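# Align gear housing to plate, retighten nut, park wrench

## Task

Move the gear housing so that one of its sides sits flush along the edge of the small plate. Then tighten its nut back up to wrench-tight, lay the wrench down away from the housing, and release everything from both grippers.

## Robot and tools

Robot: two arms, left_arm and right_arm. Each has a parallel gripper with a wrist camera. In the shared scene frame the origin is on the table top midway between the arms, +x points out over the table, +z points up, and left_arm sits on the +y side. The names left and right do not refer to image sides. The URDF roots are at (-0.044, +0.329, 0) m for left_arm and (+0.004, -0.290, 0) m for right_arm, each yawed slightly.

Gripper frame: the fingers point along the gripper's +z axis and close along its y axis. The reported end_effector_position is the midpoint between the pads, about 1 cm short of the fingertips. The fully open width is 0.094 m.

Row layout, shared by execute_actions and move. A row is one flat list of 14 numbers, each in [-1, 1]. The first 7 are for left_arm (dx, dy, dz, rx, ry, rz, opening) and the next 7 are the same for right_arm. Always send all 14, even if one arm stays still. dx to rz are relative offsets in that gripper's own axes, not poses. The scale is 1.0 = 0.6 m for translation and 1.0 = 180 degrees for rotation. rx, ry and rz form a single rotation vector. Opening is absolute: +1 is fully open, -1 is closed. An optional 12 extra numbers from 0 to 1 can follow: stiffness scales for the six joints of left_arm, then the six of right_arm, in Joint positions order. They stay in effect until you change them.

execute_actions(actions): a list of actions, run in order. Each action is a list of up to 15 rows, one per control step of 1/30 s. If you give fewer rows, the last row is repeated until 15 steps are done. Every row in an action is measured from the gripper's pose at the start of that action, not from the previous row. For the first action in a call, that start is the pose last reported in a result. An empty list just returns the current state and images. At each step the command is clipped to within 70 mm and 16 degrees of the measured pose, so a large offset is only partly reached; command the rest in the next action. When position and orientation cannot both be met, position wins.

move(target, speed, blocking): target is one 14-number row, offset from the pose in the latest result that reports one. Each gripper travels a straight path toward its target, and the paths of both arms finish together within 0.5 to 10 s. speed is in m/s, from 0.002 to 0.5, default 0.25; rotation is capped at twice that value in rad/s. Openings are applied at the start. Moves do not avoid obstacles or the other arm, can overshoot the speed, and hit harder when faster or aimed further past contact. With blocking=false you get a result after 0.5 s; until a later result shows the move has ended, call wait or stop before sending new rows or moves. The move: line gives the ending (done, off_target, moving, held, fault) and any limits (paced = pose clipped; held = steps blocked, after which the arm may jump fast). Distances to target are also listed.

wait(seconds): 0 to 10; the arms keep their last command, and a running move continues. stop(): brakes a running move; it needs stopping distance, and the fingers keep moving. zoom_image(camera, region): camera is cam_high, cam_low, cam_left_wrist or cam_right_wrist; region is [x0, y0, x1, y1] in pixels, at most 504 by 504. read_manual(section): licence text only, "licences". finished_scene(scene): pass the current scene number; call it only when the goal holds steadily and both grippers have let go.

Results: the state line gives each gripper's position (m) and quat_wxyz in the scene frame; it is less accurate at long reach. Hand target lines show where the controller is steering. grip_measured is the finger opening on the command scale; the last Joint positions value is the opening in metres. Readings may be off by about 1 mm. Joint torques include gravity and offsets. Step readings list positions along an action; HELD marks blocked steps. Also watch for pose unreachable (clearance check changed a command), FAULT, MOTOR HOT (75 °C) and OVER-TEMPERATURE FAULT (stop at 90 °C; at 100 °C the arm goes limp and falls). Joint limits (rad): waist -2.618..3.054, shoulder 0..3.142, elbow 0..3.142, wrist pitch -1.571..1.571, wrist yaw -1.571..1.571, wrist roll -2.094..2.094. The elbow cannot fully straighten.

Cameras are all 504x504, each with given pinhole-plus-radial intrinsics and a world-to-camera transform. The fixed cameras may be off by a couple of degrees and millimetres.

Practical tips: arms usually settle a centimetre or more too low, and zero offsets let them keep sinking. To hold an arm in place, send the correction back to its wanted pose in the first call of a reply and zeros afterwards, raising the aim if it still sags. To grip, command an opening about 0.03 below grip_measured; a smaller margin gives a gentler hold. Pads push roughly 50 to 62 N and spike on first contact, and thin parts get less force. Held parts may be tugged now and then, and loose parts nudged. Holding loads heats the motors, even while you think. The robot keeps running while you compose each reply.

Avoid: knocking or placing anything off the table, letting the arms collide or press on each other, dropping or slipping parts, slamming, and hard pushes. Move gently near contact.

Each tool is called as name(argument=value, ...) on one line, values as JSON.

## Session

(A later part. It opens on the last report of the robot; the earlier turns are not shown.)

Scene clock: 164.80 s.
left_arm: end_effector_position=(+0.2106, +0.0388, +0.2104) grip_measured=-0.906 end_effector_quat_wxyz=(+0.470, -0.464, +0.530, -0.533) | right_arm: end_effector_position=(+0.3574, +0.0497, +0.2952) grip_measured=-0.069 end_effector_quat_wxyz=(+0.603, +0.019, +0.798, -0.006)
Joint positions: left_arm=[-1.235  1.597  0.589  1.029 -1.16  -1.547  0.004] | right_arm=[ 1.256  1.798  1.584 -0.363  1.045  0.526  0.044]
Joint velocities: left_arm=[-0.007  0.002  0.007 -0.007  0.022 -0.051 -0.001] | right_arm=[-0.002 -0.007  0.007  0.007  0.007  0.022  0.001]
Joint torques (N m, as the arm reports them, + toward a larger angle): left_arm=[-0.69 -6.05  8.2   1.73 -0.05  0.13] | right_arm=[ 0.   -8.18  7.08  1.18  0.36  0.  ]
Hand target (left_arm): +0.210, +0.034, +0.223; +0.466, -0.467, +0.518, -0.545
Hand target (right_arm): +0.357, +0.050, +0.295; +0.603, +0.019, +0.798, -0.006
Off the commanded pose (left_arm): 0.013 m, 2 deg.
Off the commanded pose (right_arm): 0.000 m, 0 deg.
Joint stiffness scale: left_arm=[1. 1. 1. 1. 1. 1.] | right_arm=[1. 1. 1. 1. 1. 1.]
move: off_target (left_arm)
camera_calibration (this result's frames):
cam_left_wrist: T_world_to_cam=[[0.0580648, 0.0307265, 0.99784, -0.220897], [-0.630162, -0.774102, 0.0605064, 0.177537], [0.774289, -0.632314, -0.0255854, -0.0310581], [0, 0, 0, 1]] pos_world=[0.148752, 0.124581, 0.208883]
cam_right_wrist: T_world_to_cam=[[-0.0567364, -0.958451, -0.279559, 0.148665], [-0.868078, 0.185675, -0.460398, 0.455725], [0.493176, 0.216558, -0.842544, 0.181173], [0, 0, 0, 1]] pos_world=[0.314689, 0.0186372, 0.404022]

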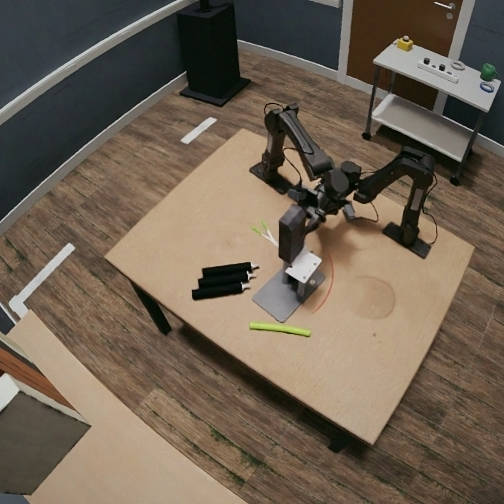

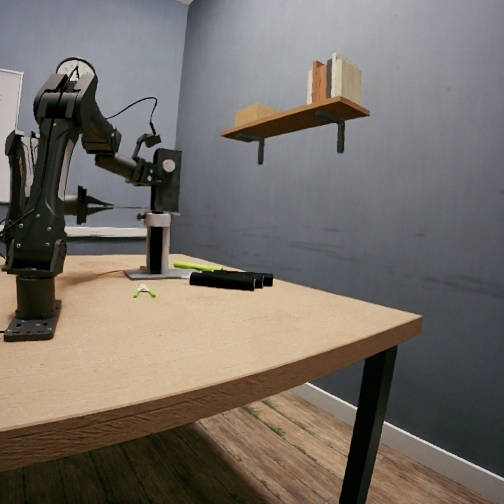

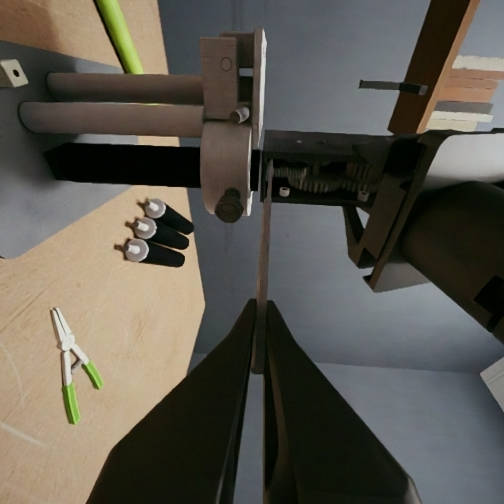

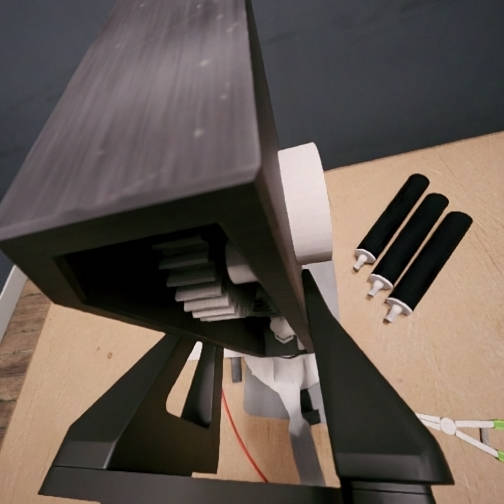

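execute_actions(actions=[[[0.008,-0.021,0.004,0.006,0,-0.008,-1,0,0,0,0,0,0,-0.4],[0.008,-0.021,0.007,0.006,0,-0.008,-1,0,0,0,0,0,0,-0.4],[0.008,-0.021,0.010,0.006,0,-0.008,-1,0,0,0,0,0,0,-0.4],[0.008,-0.021,0.013,0.006,0,-0.008,-1,0,0,0,0,0,0,-0.4],[0.008,-0.021,0.016,0.006,0,-0.008,-1,0,0,0,0,0,0,-0.4],[0.008,-0.021,0.019,0.006,0,-0.008,-1,0,0,0,0,0,0,-0.4],[0.008,-0.021,0.022,0.006,0,-0.008,-1,0,0,0,0,0,0,-0.4],[0.008,-0.021,0.025,0.006,0,-0.008,-1,0,0,0,0,0,0,-0.4]]])

zoom_image(camera="cam_right_wrist", region=[180,300,360,480])

zoom_image(camera="cam_left_wrist", region=[200,100,330,230])

Scene clock: 165.57 s.
left_arm: end_effector_position=(+0.2207, +0.0374, +0.2125) grip_measured=-0.906 end_effector_quat_wxyz=(+0.469, -0.463, +0.529, -0.535) | right_arm: end_effector_position=(+0.3574, +0.0497, +0.2952) grip_measured=-0.069 end_effector_quat_wxyz=(+0.603, +0.019, +0.798, -0.006)
Joint positions: left_arm=[-1.201  1.609  0.607  1.031 -1.125 -1.545  0.004] | right_arm=[ 1.256  1.798  1.584 -0.363  1.045  0.526  0.044]
Joint velocities: left_arm=[-0.002 -0.007 -0.002  0.037 -0.066 -0.007  0.   ] | right_arm=[-0.007 -0.002 -0.017 -0.037  0.022  0.007 -0.   ]
Joint torques (N m, as the arm reports them, + toward a larger angle): left_arm=[ 0.67 -5.6   8.75  1.59  0.08  0.11] | right_arm=[ 0.06 -8.16  7.14  1.2   0.35  0.01]
Hand target (left_arm): +0.224, +0.033, +0.223; +0.467, -0.466, +0.519, -0.544
Hand target (right_arm): +0.357, +0.050, +0.295; +0.603, +0.019, +0.798, -0.006
Off the commanded pose (left_arm): 0.013 m, 2 deg.
Off the commanded pose (right_arm): 0.000 m, 0 deg.
Joint stiffness scale: left_arm=[1. 1. 1. 1. 1. 1.] | right_arm=[1. 1. 1. 1. 1. 1.]
Step readings (end_effector_position):
0: left_arm (+0.2106, +0.0388, +0.2106) | right_arm (+0.3574, +0.0497, +0.2952)
1: left_arm (+0.2106, +0.0388, +0.2106) | right_arm (+0.3574, +0.0497, +0.2952)
2: left_arm (+0.2106, +0.0388, +0.2106) | right_arm (+0.3574, +0.0497, +0.2952)
4: left_arm (+0.2112, +0.0387, +0.2106) | right_arm (+0.3574, +0.0497, +0.2952)
8: left_arm (+0.2161, +0.0382, +0.2113) | right_arm (+0.3574, +0.0497, +0.2952)
15: end_effector_position above
camera_calibration (this result's frames):
cam_left_wrist: T_world_to_cam=[[0.0549305, 0.0342707, 0.997902, -0.222965], [-0.631802, -0.772701, 0.0613149, 0.182793], [0.773181, -0.633845, -0.0207925, -0.0403629], [0, 0, 0, 1]] pos_world=[0.158944, 0.123301, 0.21045]
cam_right_wrist: T_world_to_cam=[[-0.0567364, -0.958451, -0.279559, 0.148665], [-0.868078, 0.185675, -0.460398, 0.455725], [0.493176, 0.216558, -0.842544, 0.181173], [0, 0, 0, 1]] pos_world=[0.314689, 0.0186372, 0.404022]

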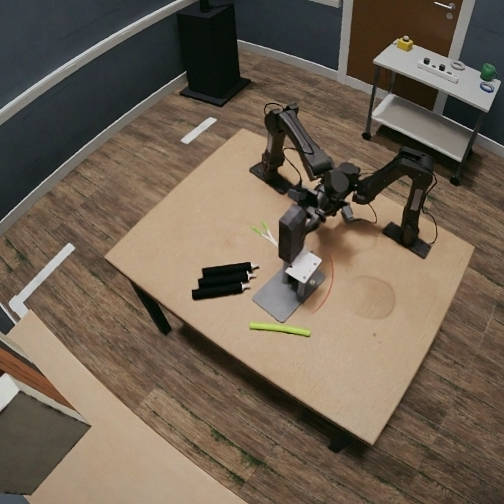

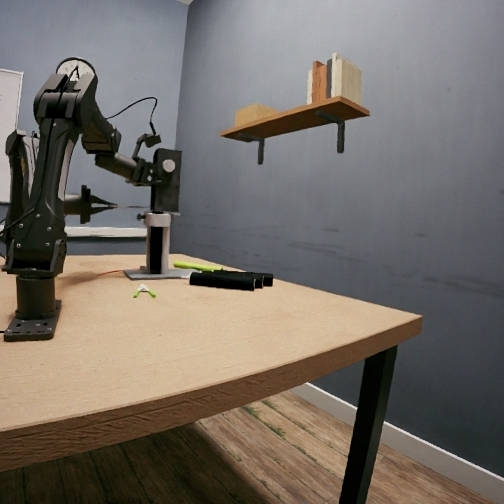

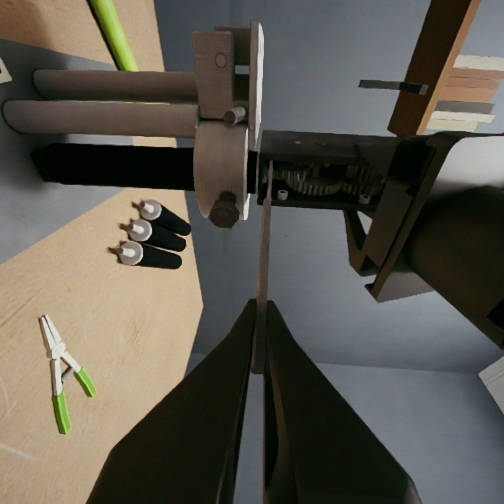

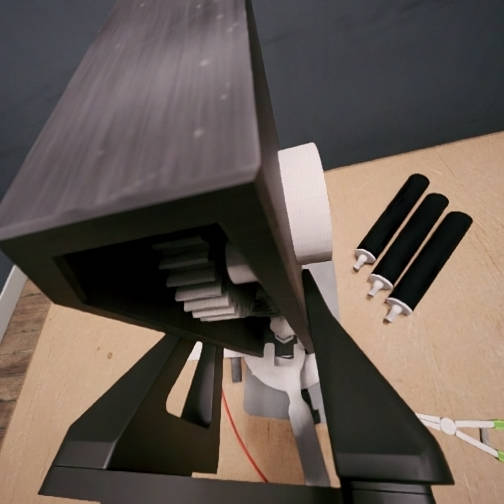

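Region (180, 300, 360, 480) of cam_right_wrist's 504x504 image, scaled by 2.800, with more detail than that image has.

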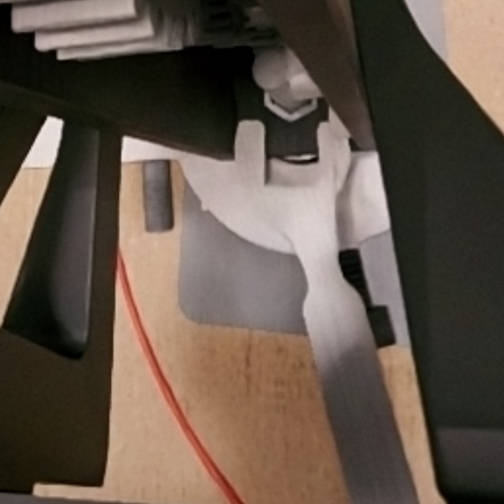

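Region (200, 100, 330, 230) of cam_left_wrist's 504x504 image, scaled by 3.877, with more detail than that image has.

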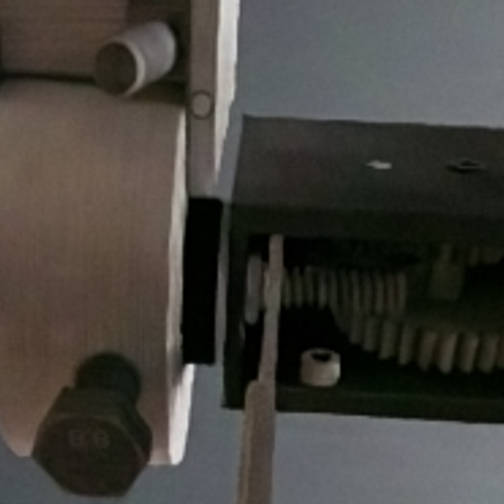

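execute_actions(actions=[[[0.006,-0.013,0.008,0.002,0,-0.008,-1,0,0,0,0,0,0,-0.4],[0.006,-0.012,0.011,0.002,0,-0.008,-1,0,0,0,0,0,0,-0.4],[0.006,-0.012,0.014,0.002,0,-0.008,-1,0,0,0,0,0,0,-0.4],[0.005,-0.012,0.017,0.002,0,-0.008,-1,0,0,0,0,0,0,-0.4],[0.005,-0.012,0.02,0.002,0,-0.008,-1,0,0,0,0,0,0,-0.4],[0.005,-0.012,0.023,0.002,0,-0.008,-1,0,0,0,0,0,0,-0.4],[0.004,-0.012,0.026,0.002,0,-0.008,-1,0,0,0,0,0,0,-0.4],[0.004,-0.012,0.029,0.002,0,-0.008,-1,0,0,0,0,0,0,-0.4],[0.004,-0.012,0.032,0.002,0,-0.008,-1,0,0,0,0,0,0,-0.4],[0.004,-0.012,0.035,0.002,0,-0.008,-1,0,0,0,0,0,0,-0.4],[0.004,-0.012,0.038,0.002,0,-0.008,-1,0,0,0,0,0,0,-0.4]]])

zoom_image(camera="cam_right_wrist", region=[180,300,360,480])

zoom_image(camera="cam_left_wrist", region=[200,100,330,230])

Scene clock: 166.33 s.
left_arm: end_effector_position=(+0.2367, +0.0366, +0.2097) grip_measured=-0.906 end_effector_quat_wxyz=(+0.466, -0.463, +0.531, -0.534) | right_arm: end_effector_position=(+0.3574, +0.0497, +0.2952) grip_measured=-0.069 end_effector_quat_wxyz=(+0.603, +0.019, +0.798, -0.006)
Joint positions: left_arm=[-1.148  1.629  0.627  1.014 -1.067 -1.56   0.004] | right_arm=[ 1.256  1.798  1.584 -0.363  1.045  0.526  0.044]
Joint velocities: left_arm=[-0.027 -0.012 -0.007 -0.037 -0.081 -0.022  0.002] | right_arm=[-0.007 -0.007 -0.002  0.051 -0.081  0.007  0.001]
Joint torques (N m, as the arm reports them, + toward a larger angle): left_arm=[ 1.14 -5.75  9.14  1.57  0.07  0.  ] | right_arm=[ 0.07 -8.22  7.11  1.2   0.34  0.  ]
Hand target (left_arm): +0.243, +0.033, +0.220; +0.464, -0.468, +0.521, -0.542
Hand target (right_arm): +0.357, +0.050, +0.295; +0.603, +0.019, +0.798, -0.006
Off the commanded pose (left_arm): 0.013 m, 2 deg.
Off the commanded pose (right_arm): 0.000 m, 0 deg.
Joint stiffness scale: left_arm=[1. 1. 1. 1. 1. 1.] | right_arm=[1. 1. 1. 1. 1. 1.]
Step readings (end_effector_position):
0: left_arm (+0.2207, +0.0374, +0.2125) | right_arm (+0.3574, +0.0497, +0.2952)
1: left_arm (+0.2206, +0.0372, +0.2122) | right_arm (+0.3574, +0.0497, +0.2952)
2: left_arm (+0.2209, +0.0373, +0.2120) | right_arm (+0.3574, +0.0497, +0.2952)
4: left_arm (+0.2228, +0.0378, +0.2115) | right_arm (+0.3574, +0.0497, +0.2952)
8: left_arm (+0.2290, +0.0380, +0.2101) | right_arm (+0.3574, +0.0497, +0.2952)
15: end_effector_position above
camera_calibration (this result's frames):
cam_left_wrist: T_world_to_cam=[[0.0618055, 0.0329424, 0.997544, -0.222577], [-0.635008, -0.769786, 0.0647646, 0.192446], [0.770029, -0.637452, -0.0266583, -0.0512014], [0, 0, 0, 1]] pos_world=[0.175388, 0.122836, 0.208202]
cam_right_wrist: T_world_to_cam=[[-0.0567364, -0.958451, -0.279559, 0.148665], [-0.868078, 0.185675, -0.460398, 0.455725], [0.493176, 0.216558, -0.842544, 0.181173], [0, 0, 0, 1]] pos_world=[0.314689, 0.0186372, 0.404022]

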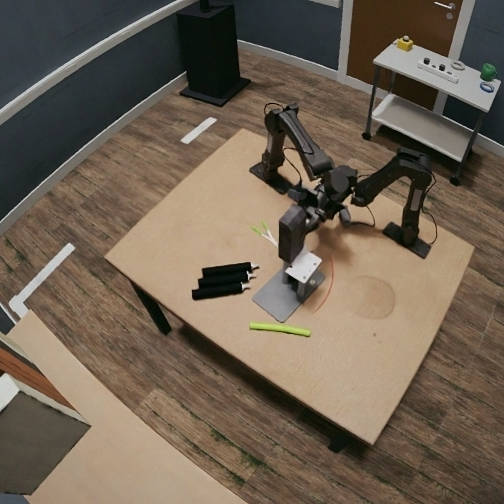

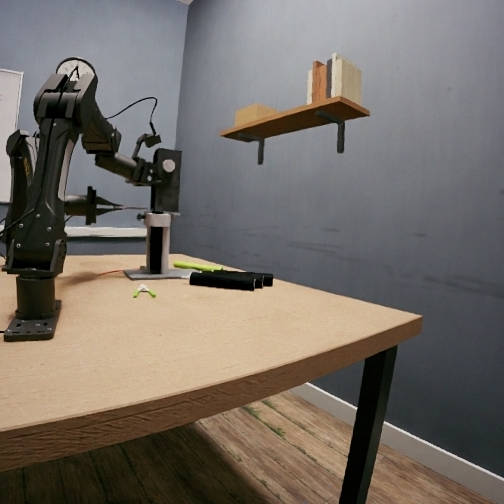

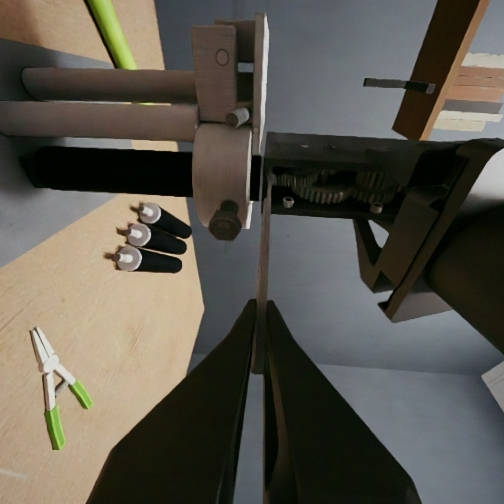

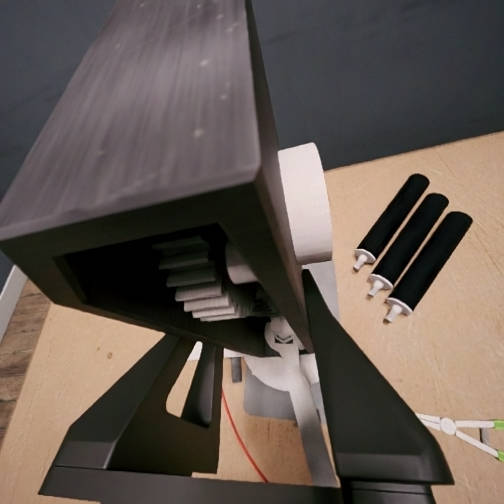

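Region (180, 300, 360, 480) of cam_right_wrist's 504x504 image, scaled by 2.800, with more detail than that image has.

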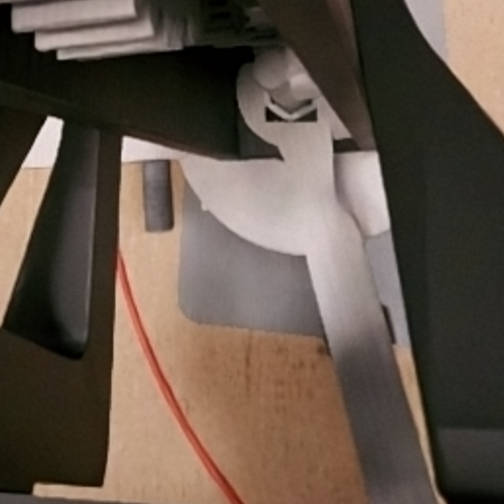

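Region (200, 100, 330, 230) of cam_left_wrist's 504x504 image, scaled by 3.877, with more detail than that image has.

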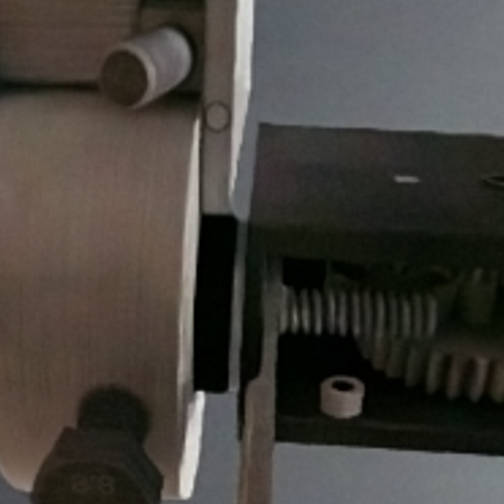

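move(target=[-0.06,-0.003,0,0,0.1,0,-1,0,0,0,0,0,0,-0.4], speed=0.03)

move(target=[-0.065,-0.003,0,0,0.1,0,-1,0,0,0,0,0,0,-0.4], speed=0.03)

zoom_image(camera="cam_right_wrist", region=[180,300,360,480])

Scene clock: 171.93 s.
left_arm: end_effector_position=(+0.2364, +0.0557, +0.2100) grip_measured=-0.906 end_effector_quat_wxyz=(+0.361, -0.356, +0.609, -0.610) | right_arm: end_effector_position=(+0.3574, +0.0497, +0.2952) grip_measured=-0.069 end_effector_quat_wxyz=(+0.603, +0.019, +0.798, -0.006)
Joint positions: left_arm=[-0.931  1.367  0.397  0.974 -0.478 -1.564  0.004] | right_arm=[ 1.256  1.798  1.584 -0.363  1.045  0.526  0.044]
Joint velocities: left_arm=[ 0.007 -0.012 -0.007  0.007 -0.051  0.037  0.001] | right_arm=[-0.002  0.002 -0.007 -0.051 -0.051  0.007  0.   ]
Joint torques (N m, as the arm reports them, + toward a larger angle): left_arm=[ 1.89 -6.26  4.65  1.82 -0.47  0.01] | right_arm=[ 0.02 -8.18  7.08  1.2   0.35 -0.01]
Hand target (left_arm): +0.242, +0.072, +0.211; +0.378, -0.373, +0.597, -0.601
Hand target (right_arm): +0.357, +0.050, +0.295; +0.603, +0.019, +0.798, -0.006
Off the commanded pose (left_arm): 0.017 m, 3 deg.
Off the commanded pose (right_arm): 0.000 m, 0 deg.
Joint stiffness scale: left_arm=[1. 1. 1. 1. 1. 1.] | right_arm=[1. 1. 1. 1. 1. 1.]
move: off_target (left_arm)
camera_calibration (this result's frames):
cam_left_wrist: T_world_to_cam=[[0.0687074, 0.00362952, 0.99763, -0.223495], [-0.871401, -0.486665, 0.0617845, 0.247657], [0.485736, -0.873581, -0.0302747, 0.0423532], [0, 0, 0, 1]] pos_world=[0.210592, 0.158336, 0.208946]
cam_right_wrist: T_world_to_cam=[[-0.0567364, -0.958451, -0.279559, 0.148665], [-0.868078, 0.185675, -0.460398, 0.455725], [0.493176, 0.216558, -0.842544, 0.181173], [0, 0, 0, 1]] pos_world=[0.314689, 0.0186372, 0.404022]

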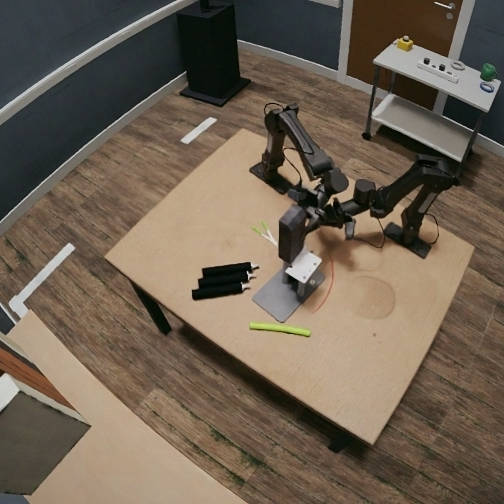

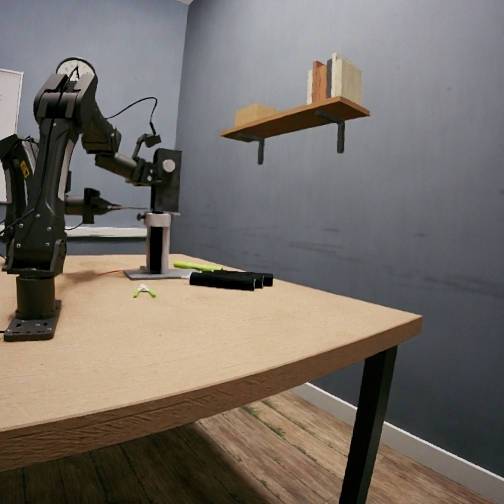

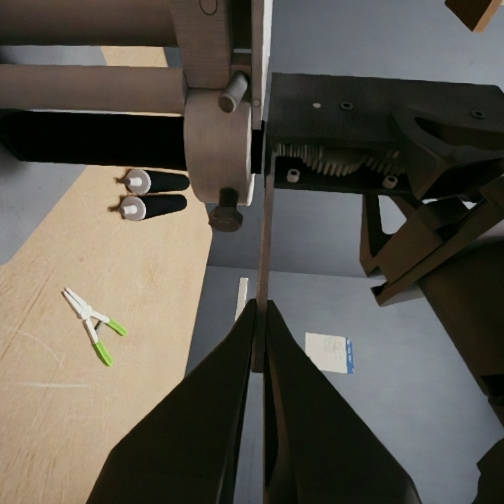

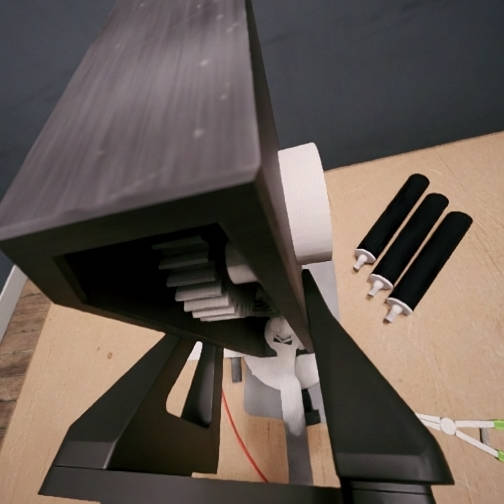

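Scene clock: 177.40 s.
left_arm: end_effector_position=(+0.2387, +0.0692, +0.2107) grip_measured=-0.906 end_effector_quat_wxyz=(+0.224, -0.219, +0.672, -0.671) | right_arm: end_effector_position=(+0.3575, +0.0501, +0.2957) grip_measured=-0.071 end_effector_quat_wxyz=(+0.603, +0.021, +0.797, -0.004)
Joint positions: left_arm=[-0.534  1.297  0.358  0.94   0.344 -1.564  0.004] | right_arm=[ 1.256  1.798  1.584 -0.359  1.045  0.529  0.044]
Joint velocities: left_arm=[ 0.012 -0.017 -0.007 -0.022  0.066 -0.007 -0.001] | right_arm=[ 0.002  0.012 -0.012  0.022 -0.007  0.007 -0.   ]
Joint torques (N m, as the arm reports them, + toward a larger angle): left_arm=[ 3.55 -5.41  5.54  1.83 -0.81  0.  ] | right_arm=[ 0.   -8.17  7.11  1.18  0.39 -0.05]
Hand target (left_arm): +0.255, +0.090, +0.212; +0.262, -0.255, +0.658, -0.659
Hand target (right_arm): +0.357, +0.050, +0.295; +0.603, +0.019, +0.798, -0.006
Off the commanded pose (left_arm): 0.027 m, 6 deg.
Off the commanded pose (right_arm): 0.001 m, 0 deg.
Joint stiffness scale: left_arm=[1. 1. 1. 1. 1. 1.] | right_arm=[1. 1. 1. 1. 1. 1.]
move: off_target (left_arm)
camera_calibration (this result's frames):
cam_left_wrist: T_world_to_cam=[[0.0639453, -0.0288474, 0.997536, -0.221005], [-0.994548, -0.0843475, 0.0613145, 0.257849], [0.082371, -0.996019, -0.0340838, 0.158536], [0, 0, 0, 1]] pos_world=[0.257517, 0.173278, 0.210054]
cam_right_wrist: T_world_to_cam=[[-0.0566881, -0.956739, -0.285371, 0.150793], [-0.867208, 0.188816, -0.460758, 0.45551], [0.494708, 0.221357, -0.840396, 0.180046], [0, 0, 0, 1]] pos_world=[0.3145, 0.0184072, 0.404222]

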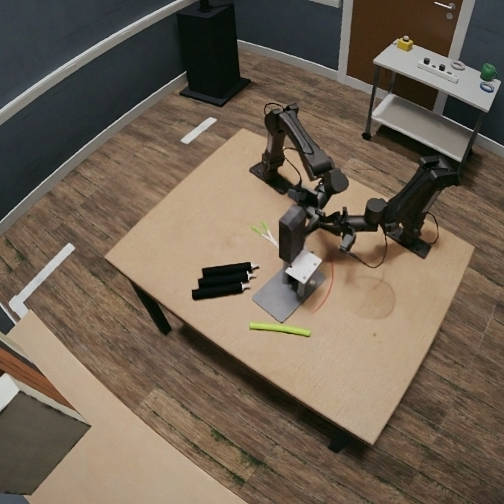

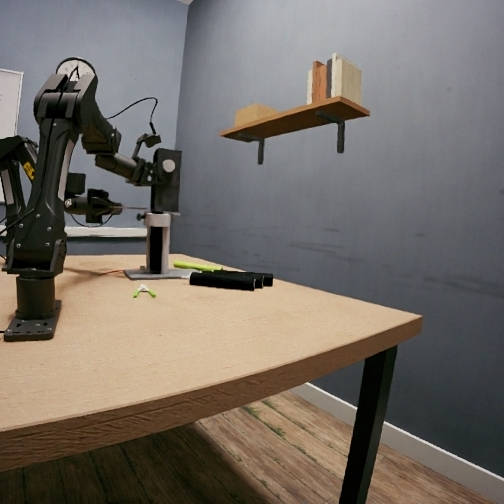

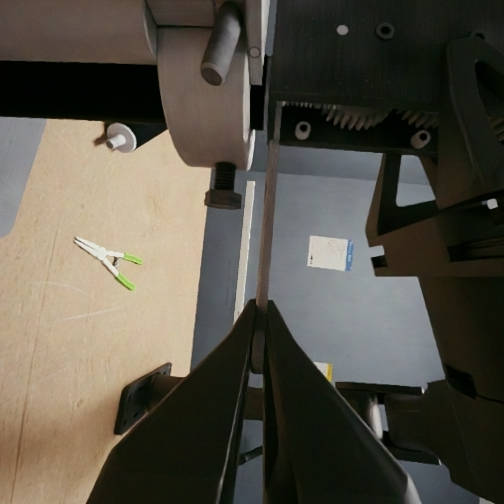

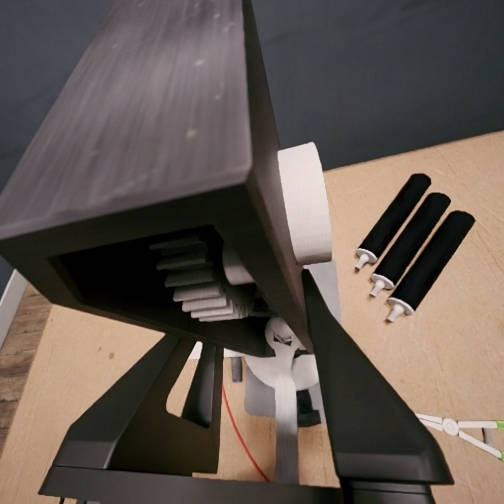

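Region (180, 300, 360, 480) of cam_right_wrist's 504x504 image, scaled by 2.800, with more detail than that image has.

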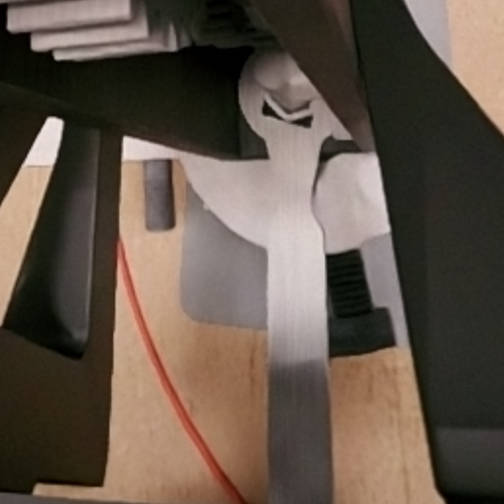

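move(target=[-0.075,-0.003,-0.06,0,-0.02,0,-1,0,0,0,0,0,0,-0.5], speed=0.03)

zoom_image(camera="cam_right_wrist", region=[180,300,360,480])

Scene clock: 179.67 s.
left_arm: end_effector_position=(+0.2395, +0.0949, +0.2117) grip_measured=-0.906 end_effector_quat_wxyz=(+0.197, -0.197, +0.683, -0.675) | right_arm: end_effector_position=(+0.3553, +0.0550, +0.2957) grip_measured=-0.073 end_effector_quat_wxyz=(+0.608, +0.029, +0.793, +0.003)
Joint positions: left_arm=[-0.369  1.248  0.351  0.884  0.581 -1.559  0.004] | right_arm=[ 1.268  1.807  1.584 -0.338  1.059  0.543  0.044]
Joint velocities: left_arm=[ 0.032 -0.007 -0.002 -0.007  0.066  0.007 -0.001] | right_arm=[ 0.007 -0.017  0.012 -0.022 -0.007 -0.081  0.001]
Joint torques (N m, as the arm reports them, + toward a larger angle): left_arm=[ 5.66 -7.07  2.96  1.91 -0.8  -0.01] | right_arm=[-1.12 -8.83  7.06  1.05  0.17 -0.12]
Hand target (left_arm): +0.253, +0.123, +0.212; +0.245, -0.239, +0.665, -0.664
Hand target (right_arm): +0.357, +0.050, +0.296; +0.603, +0.021, +0.797, -0.004
Off the commanded pose (left_arm): 0.033 m, 8 deg.
Off the commanded pose (right_arm): 0.005 m, 1 deg.
Joint stiffness scale: left_arm=[1. 1. 1. 1. 1. 1.] | right_arm=[1. 1. 1. 1. 1. 1.]
move: off_target (left_arm)
camera_calibration (this result's frames):
cam_left_wrist: T_world_to_cam=[[0.0718956, -0.0421151, 0.996523, -0.221686], [-0.997366, -0.0126593, 0.0714214, 0.25253], [0.00960732, -0.999033, -0.0429143, 0.203687], [0, 0, 0, 1]] pos_world=[0.265846, 0.19735, 0.211621]
cam_right_wrist: T_world_to_cam=[[-0.0565853, -0.950423, -0.305769, 0.160966], [-0.860614, 0.20168, -0.467619, 0.451745], [0.506104, 0.236689, -0.82936, 0.171896], [0, 0, 0, 1]] pos_world=[0.310889, 0.0211918, 0.403026]

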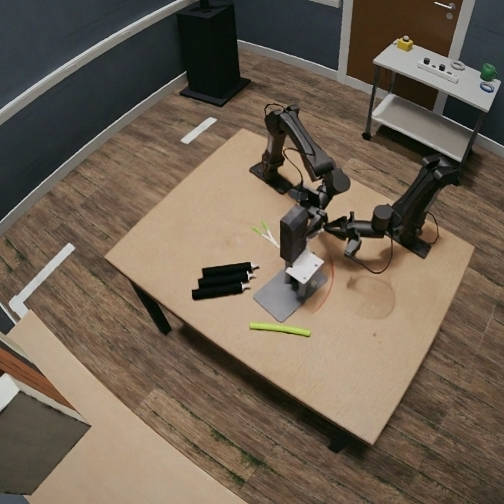

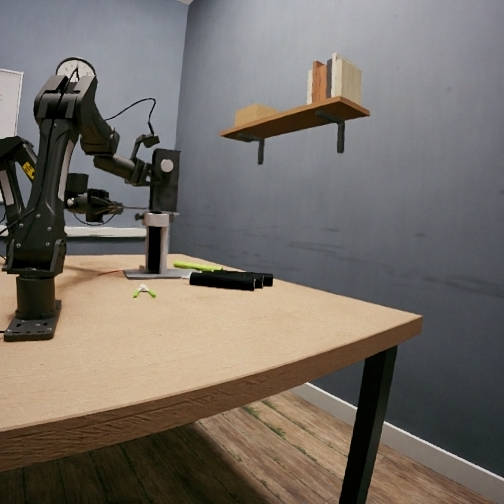

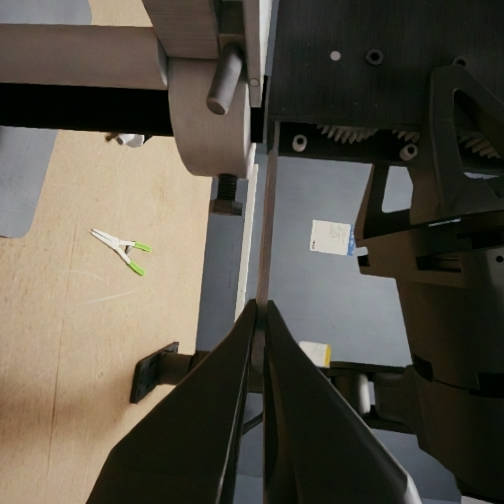

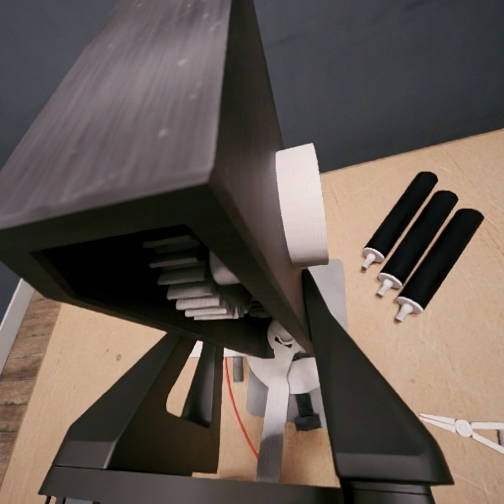

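Region (180, 300, 360, 480) of cam_right_wrist's 504x504 image, scaled by 2.800, with more detail than that image has.

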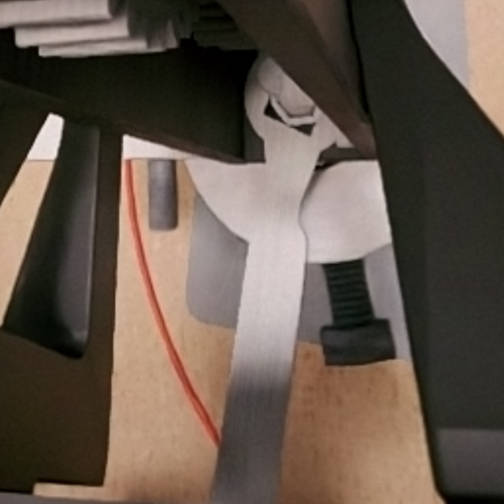

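move(target=[-0.085,-0.003,-0.062,0,-0.03,0,-1,0,-0.015,0,-0.01,0,0,-0.6], speed=0.03)

zoom_image(camera="cam_right_wrist", region=[180,300,360,480])

zoom_image(camera="cam_high", region=[250,200,350,300])

Scene clock: 182.17 s.
left_arm: end_effector_position=(+0.2406, +0.1194, +0.2108) grip_measured=-0.906 end_effector_quat_wxyz=(+0.175, -0.175, +0.690, -0.680) | right_arm: end_effector_position=(+0.3517, +0.0615, +0.2953) grip_measured=-0.055 end_effector_quat_wxyz=(+0.620, +0.024, +0.784, +0.014)
Joint positions: left_arm=[-0.212  1.251  0.351  0.881  0.803 -1.553  0.004] | right_arm=[ 1.282  1.798  1.533 -0.23   1.066  0.495  0.044]
Joint velocities: left_arm=[ 0.012 -0.017  0.002 -0.081 -0.051  0.022  0.001] | right_arm=[-0.007 -0.012 -0.002  0.051  0.007 -0.007  0.   ]
Joint torques (N m, as the arm reports them, + toward a larger angle): left_arm=[ 8.1  -6.68  4.92  1.55 -0.8  -0.02] | right_arm=[ -3.04 -11.24   4.65   0.84  -0.19   0.09]
Hand target (left_arm): +0.261, +0.152, +0.214; +0.229, -0.228, +0.673, -0.665
Hand target (right_arm): +0.355, +0.046, +0.295; +0.609, +0.020, +0.793, +0.015
Off the commanded pose (left_arm): 0.041 m, 9 deg.
Off the commanded pose (right_arm): 0.016 m, 2 deg.
Joint stiffness scale: left_arm=[1. 1. 1. 1. 1. 1.] | right_arm=[1. 1. 1. 1. 1. 1.]
move: off_target (left_arm, right_arm)
camera_calibration (this result's frames):
cam_left_wrist: T_world_to_cam=[[0.0692677, -0.0481829, 0.996434, -0.218485], [-0.996069, 0.0519463, 0.0717542, 0.245851], [-0.0552184, -0.997487, -0.0443952, 0.243871], [0, 0, 0, 1]] pos_world=[0.273485, 0.21996, 0.210892]
cam_right_wrist: T_world_to_cam=[[-0.0274495, -0.947724, -0.317907, 0.159989], [-0.848932, 0.190015, -0.493161, 0.451283], [0.527788, 0.256344, -0.80977, 0.157232], [0, 0, 0, 1]] pos_world=[0.304515, 0.0255695, 0.400739]

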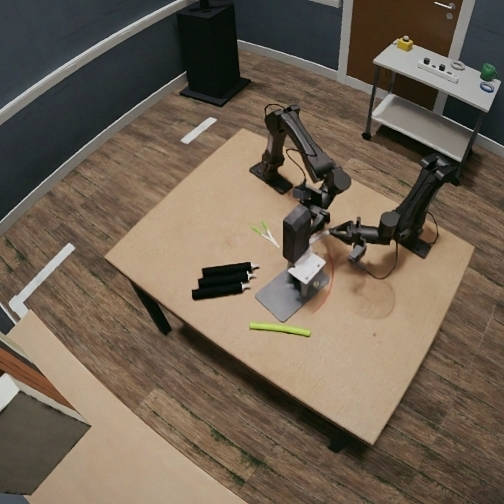

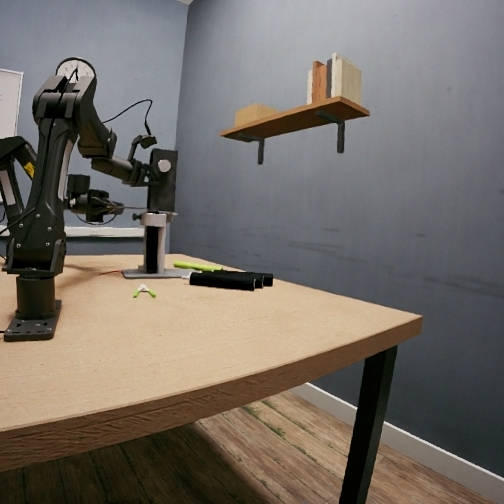

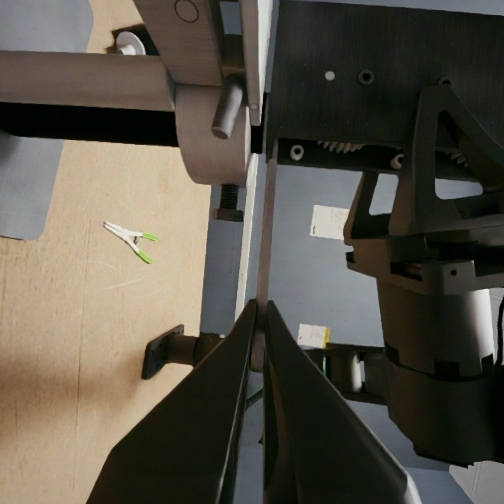

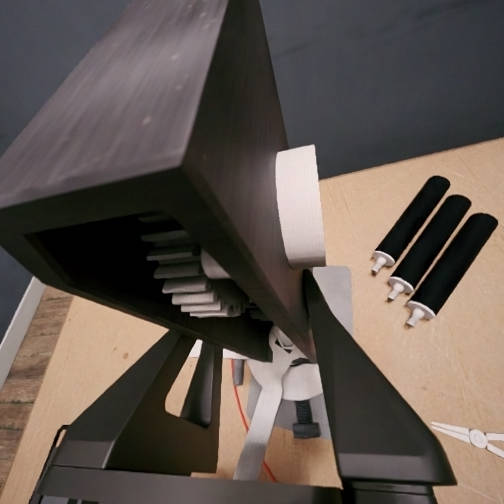

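Region (180, 300, 360, 480) of cam_right_wrist's 504x504 image, scaled by 2.800, with more detail than that image has.

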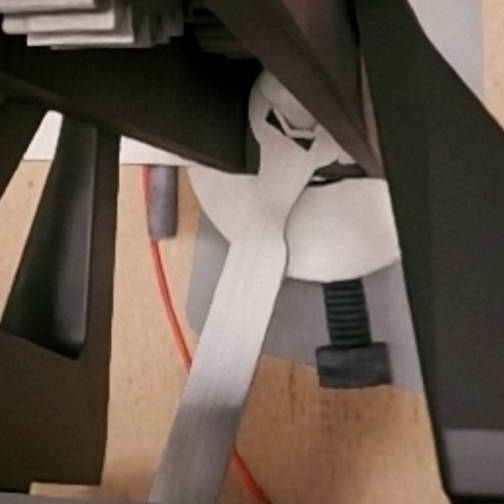

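Region (250, 200, 350, 300) of cam_high's 504x504 image, scaled by 5.040, with more detail than that image has.

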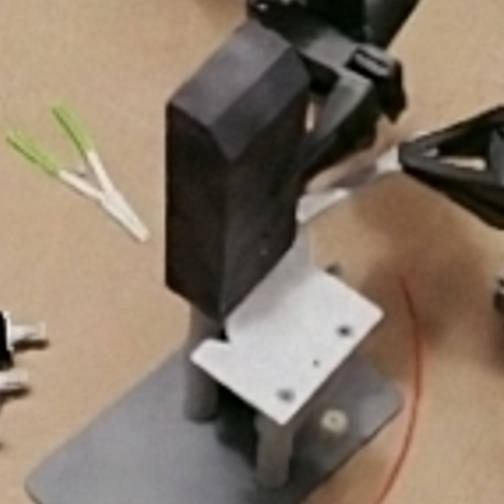

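move(target=[0.008,0,0.008,0,0,0,-1,0,0,0,0.02,0,0,-0.3], speed=0.02)

move(target=[0.0,-0.03,0.0,0.012,0,0,-1,0,0,0,0,0,0,-0.3], speed=0.015)

zoom_image(camera="cam_right_wrist", region=[180,300,360,480])

Scene clock: 184.17 s.
left_arm: end_effector_position=(+0.2385, +0.1145, +0.2112) grip_measured=-0.906 end_effector_quat_wxyz=(+0.174, -0.171, +0.690, -0.681) | right_arm: end_effector_position=(+0.3514, +0.0620, +0.2952) grip_measured=-0.069 end_effector_quat_wxyz=(+0.618, +0.036, +0.785, -0.001)
Joint positions: left_arm=[-0.234  1.253  0.351  0.886  0.788 -1.553  0.004] | right_arm=[ 1.29   1.831  1.591 -0.31   1.103  0.545  0.044]
Joint velocities: left_arm=[-0.002 -0.012  0.002 -0.022  0.037 -0.051 -0.   ] | right_arm=[-0.017 -0.002  0.002  0.022  0.007 -0.007 -0.001]
Joint torques (N m, as the arm reports them, + toward a larger angle): left_arm=[-1.21 -3.32  6.27  1.71 -0.19 -0.01] | right_arm=[ 0.42 -7.43  8.82  1.04  0.67  0.13]
Hand target (left_arm): +0.239, +0.113, +0.211; +0.175, -0.175, +0.690, -0.680
Hand target (right_arm): +0.352, +0.062, +0.295; +0.621, +0.043, +0.783, -0.010
Off the commanded pose (left_arm): 0.002 m, 0 deg.
Off the commanded pose (right_arm): 0.001 m, 1 deg.
Joint stiffness scale: left_arm=[1. 1. 1. 1. 1. 1.] | right_arm=[1. 1. 1. 1. 1. 1.]
move: done
camera_calibration (this result's frames):
cam_left_wrist: T_world_to_cam=[[0.0656077, -0.0482386, 0.996679, -0.218089], [-0.995922, 0.058821, 0.0684048, 0.243894], [-0.0619254, -0.997102, -0.0441828, 0.240407], [0, 0, 0, 1]] pos_world=[0.272095, 0.214844, 0.211303]
cam_right_wrist: T_world_to_cam=[[-0.0640556, -0.948846, -0.309172, 0.170755], [-0.844626, 0.216553, -0.489605, 0.446668], [0.531512, 0.229773, -0.815291, 0.159085], [0, 0, 0, 1]] pos_world=[0.30365, 0.0287396, 0.401184]

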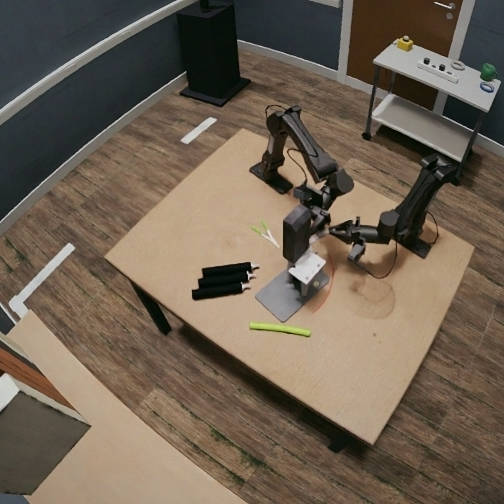

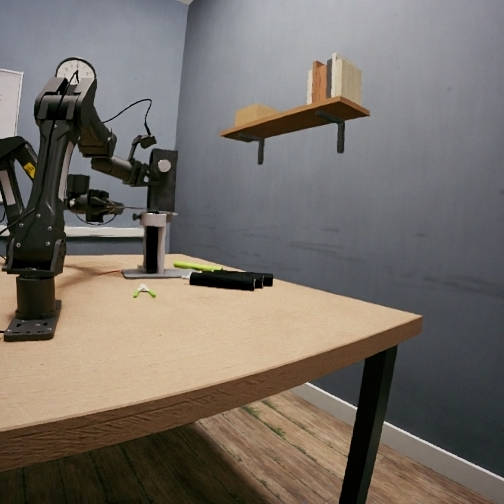

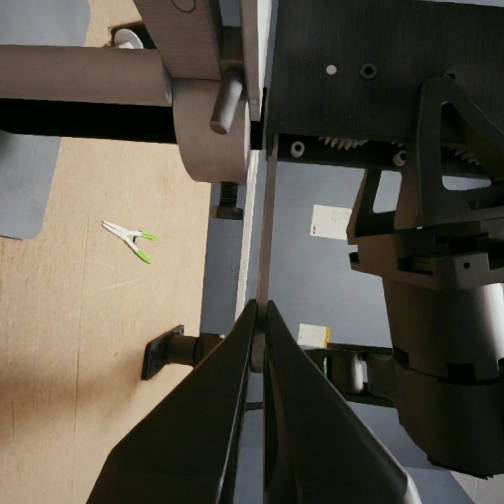

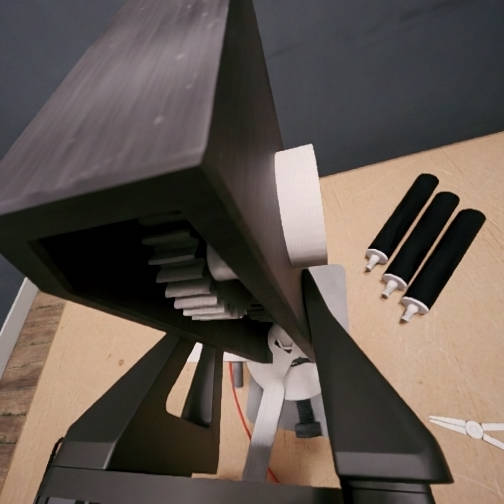

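Scene clock: 185.63 s.
left_arm: end_effector_position=(+0.2384, +0.1147, +0.2125) grip_measured=-0.906 end_effector_quat_wxyz=(+0.170, -0.177, +0.688, -0.683) | right_arm: end_effector_position=(+0.3514, +0.0620, +0.2953) grip_measured=-0.069 end_effector_quat_wxyz=(+0.618, +0.036, +0.785, -0.000)
Joint positions: left_arm=[-0.234  1.249  0.351  0.887  0.787 -1.571  0.004] | right_arm=[ 1.29   1.831  1.592 -0.31   1.103  0.545  0.044]
Joint velocities: left_arm=[ 0.012 -0.002 -0.002 -0.037 -0.037 -0.037  0.   ] | right_arm=[-0.017 -0.007 -0.007  0.037 -0.007 -0.007  0.   ]
Joint torques (N m, as the arm reports them, + toward a larger angle): left_arm=[-0.16 -5.35  8.01  1.78  0.06 -0.27] | right_arm=[ 0.03 -8.49  7.13  1.19  0.36  0.01]
Hand target (left_arm): +0.238, +0.114, +0.229; +0.177, -0.168, +0.677, -0.694
Hand target (right_arm): +0.351, +0.062, +0.295; +0.618, +0.036, +0.785, -0.000
Off the commanded pose (left_arm): 0.017 m, 2 deg.
Off the commanded pose (right_arm): 0.000 m, 0 deg.
Joint stiffness scale: left_arm=[1. 1. 1. 1. 1. 1.] | right_arm=[1. 1. 1. 1. 1. 1.]
move: off_target (left_arm)
camera_calibration (this result's frames):
cam_left_wrist: T_world_to_cam=[[0.0773613, -0.0381773, 0.996272, -0.223275], [-0.995155, 0.0578616, 0.0794919, 0.241262], [-0.0606807, -0.997594, -0.0335161, 0.238181], [0, 0, 0, 1]] pos_world=[0.271819, 0.215125, 0.211248]
cam_right_wrist: T_world_to_cam=[[-0.0640039, -0.94874, -0.309509, 0.170901], [-0.844544, 0.216721, -0.489671, 0.446725], [0.531648, 0.230053, -0.815124, 0.159076], [0, 0, 0, 1]] pos_world=[0.303645, 0.0287302, 0.40131]

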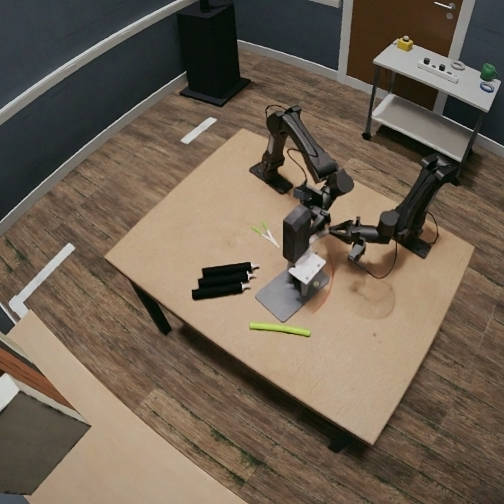

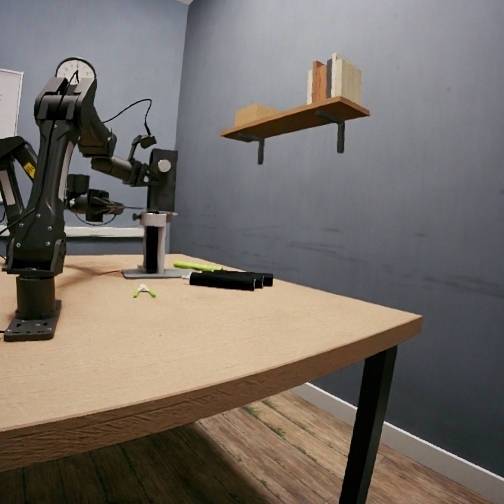

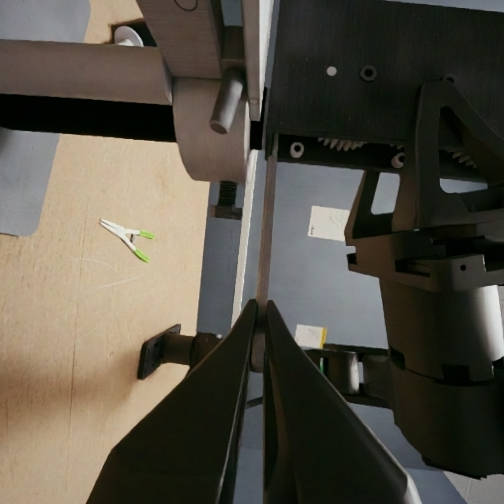

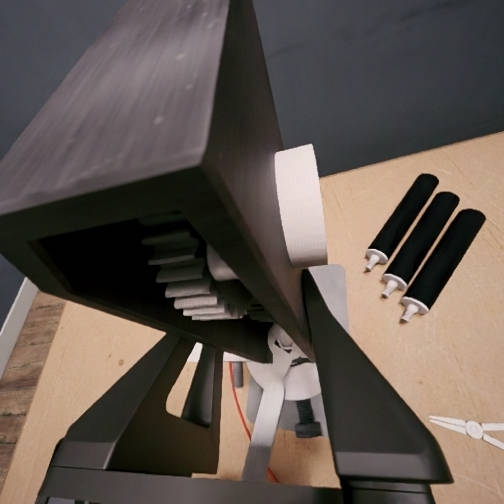

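Region (180, 300, 360, 480) of cam_right_wrist's 504x504 image, scaled by 2.800, with more detail than that image has.

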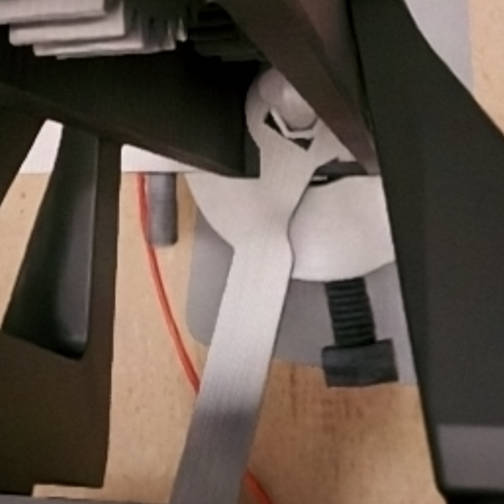

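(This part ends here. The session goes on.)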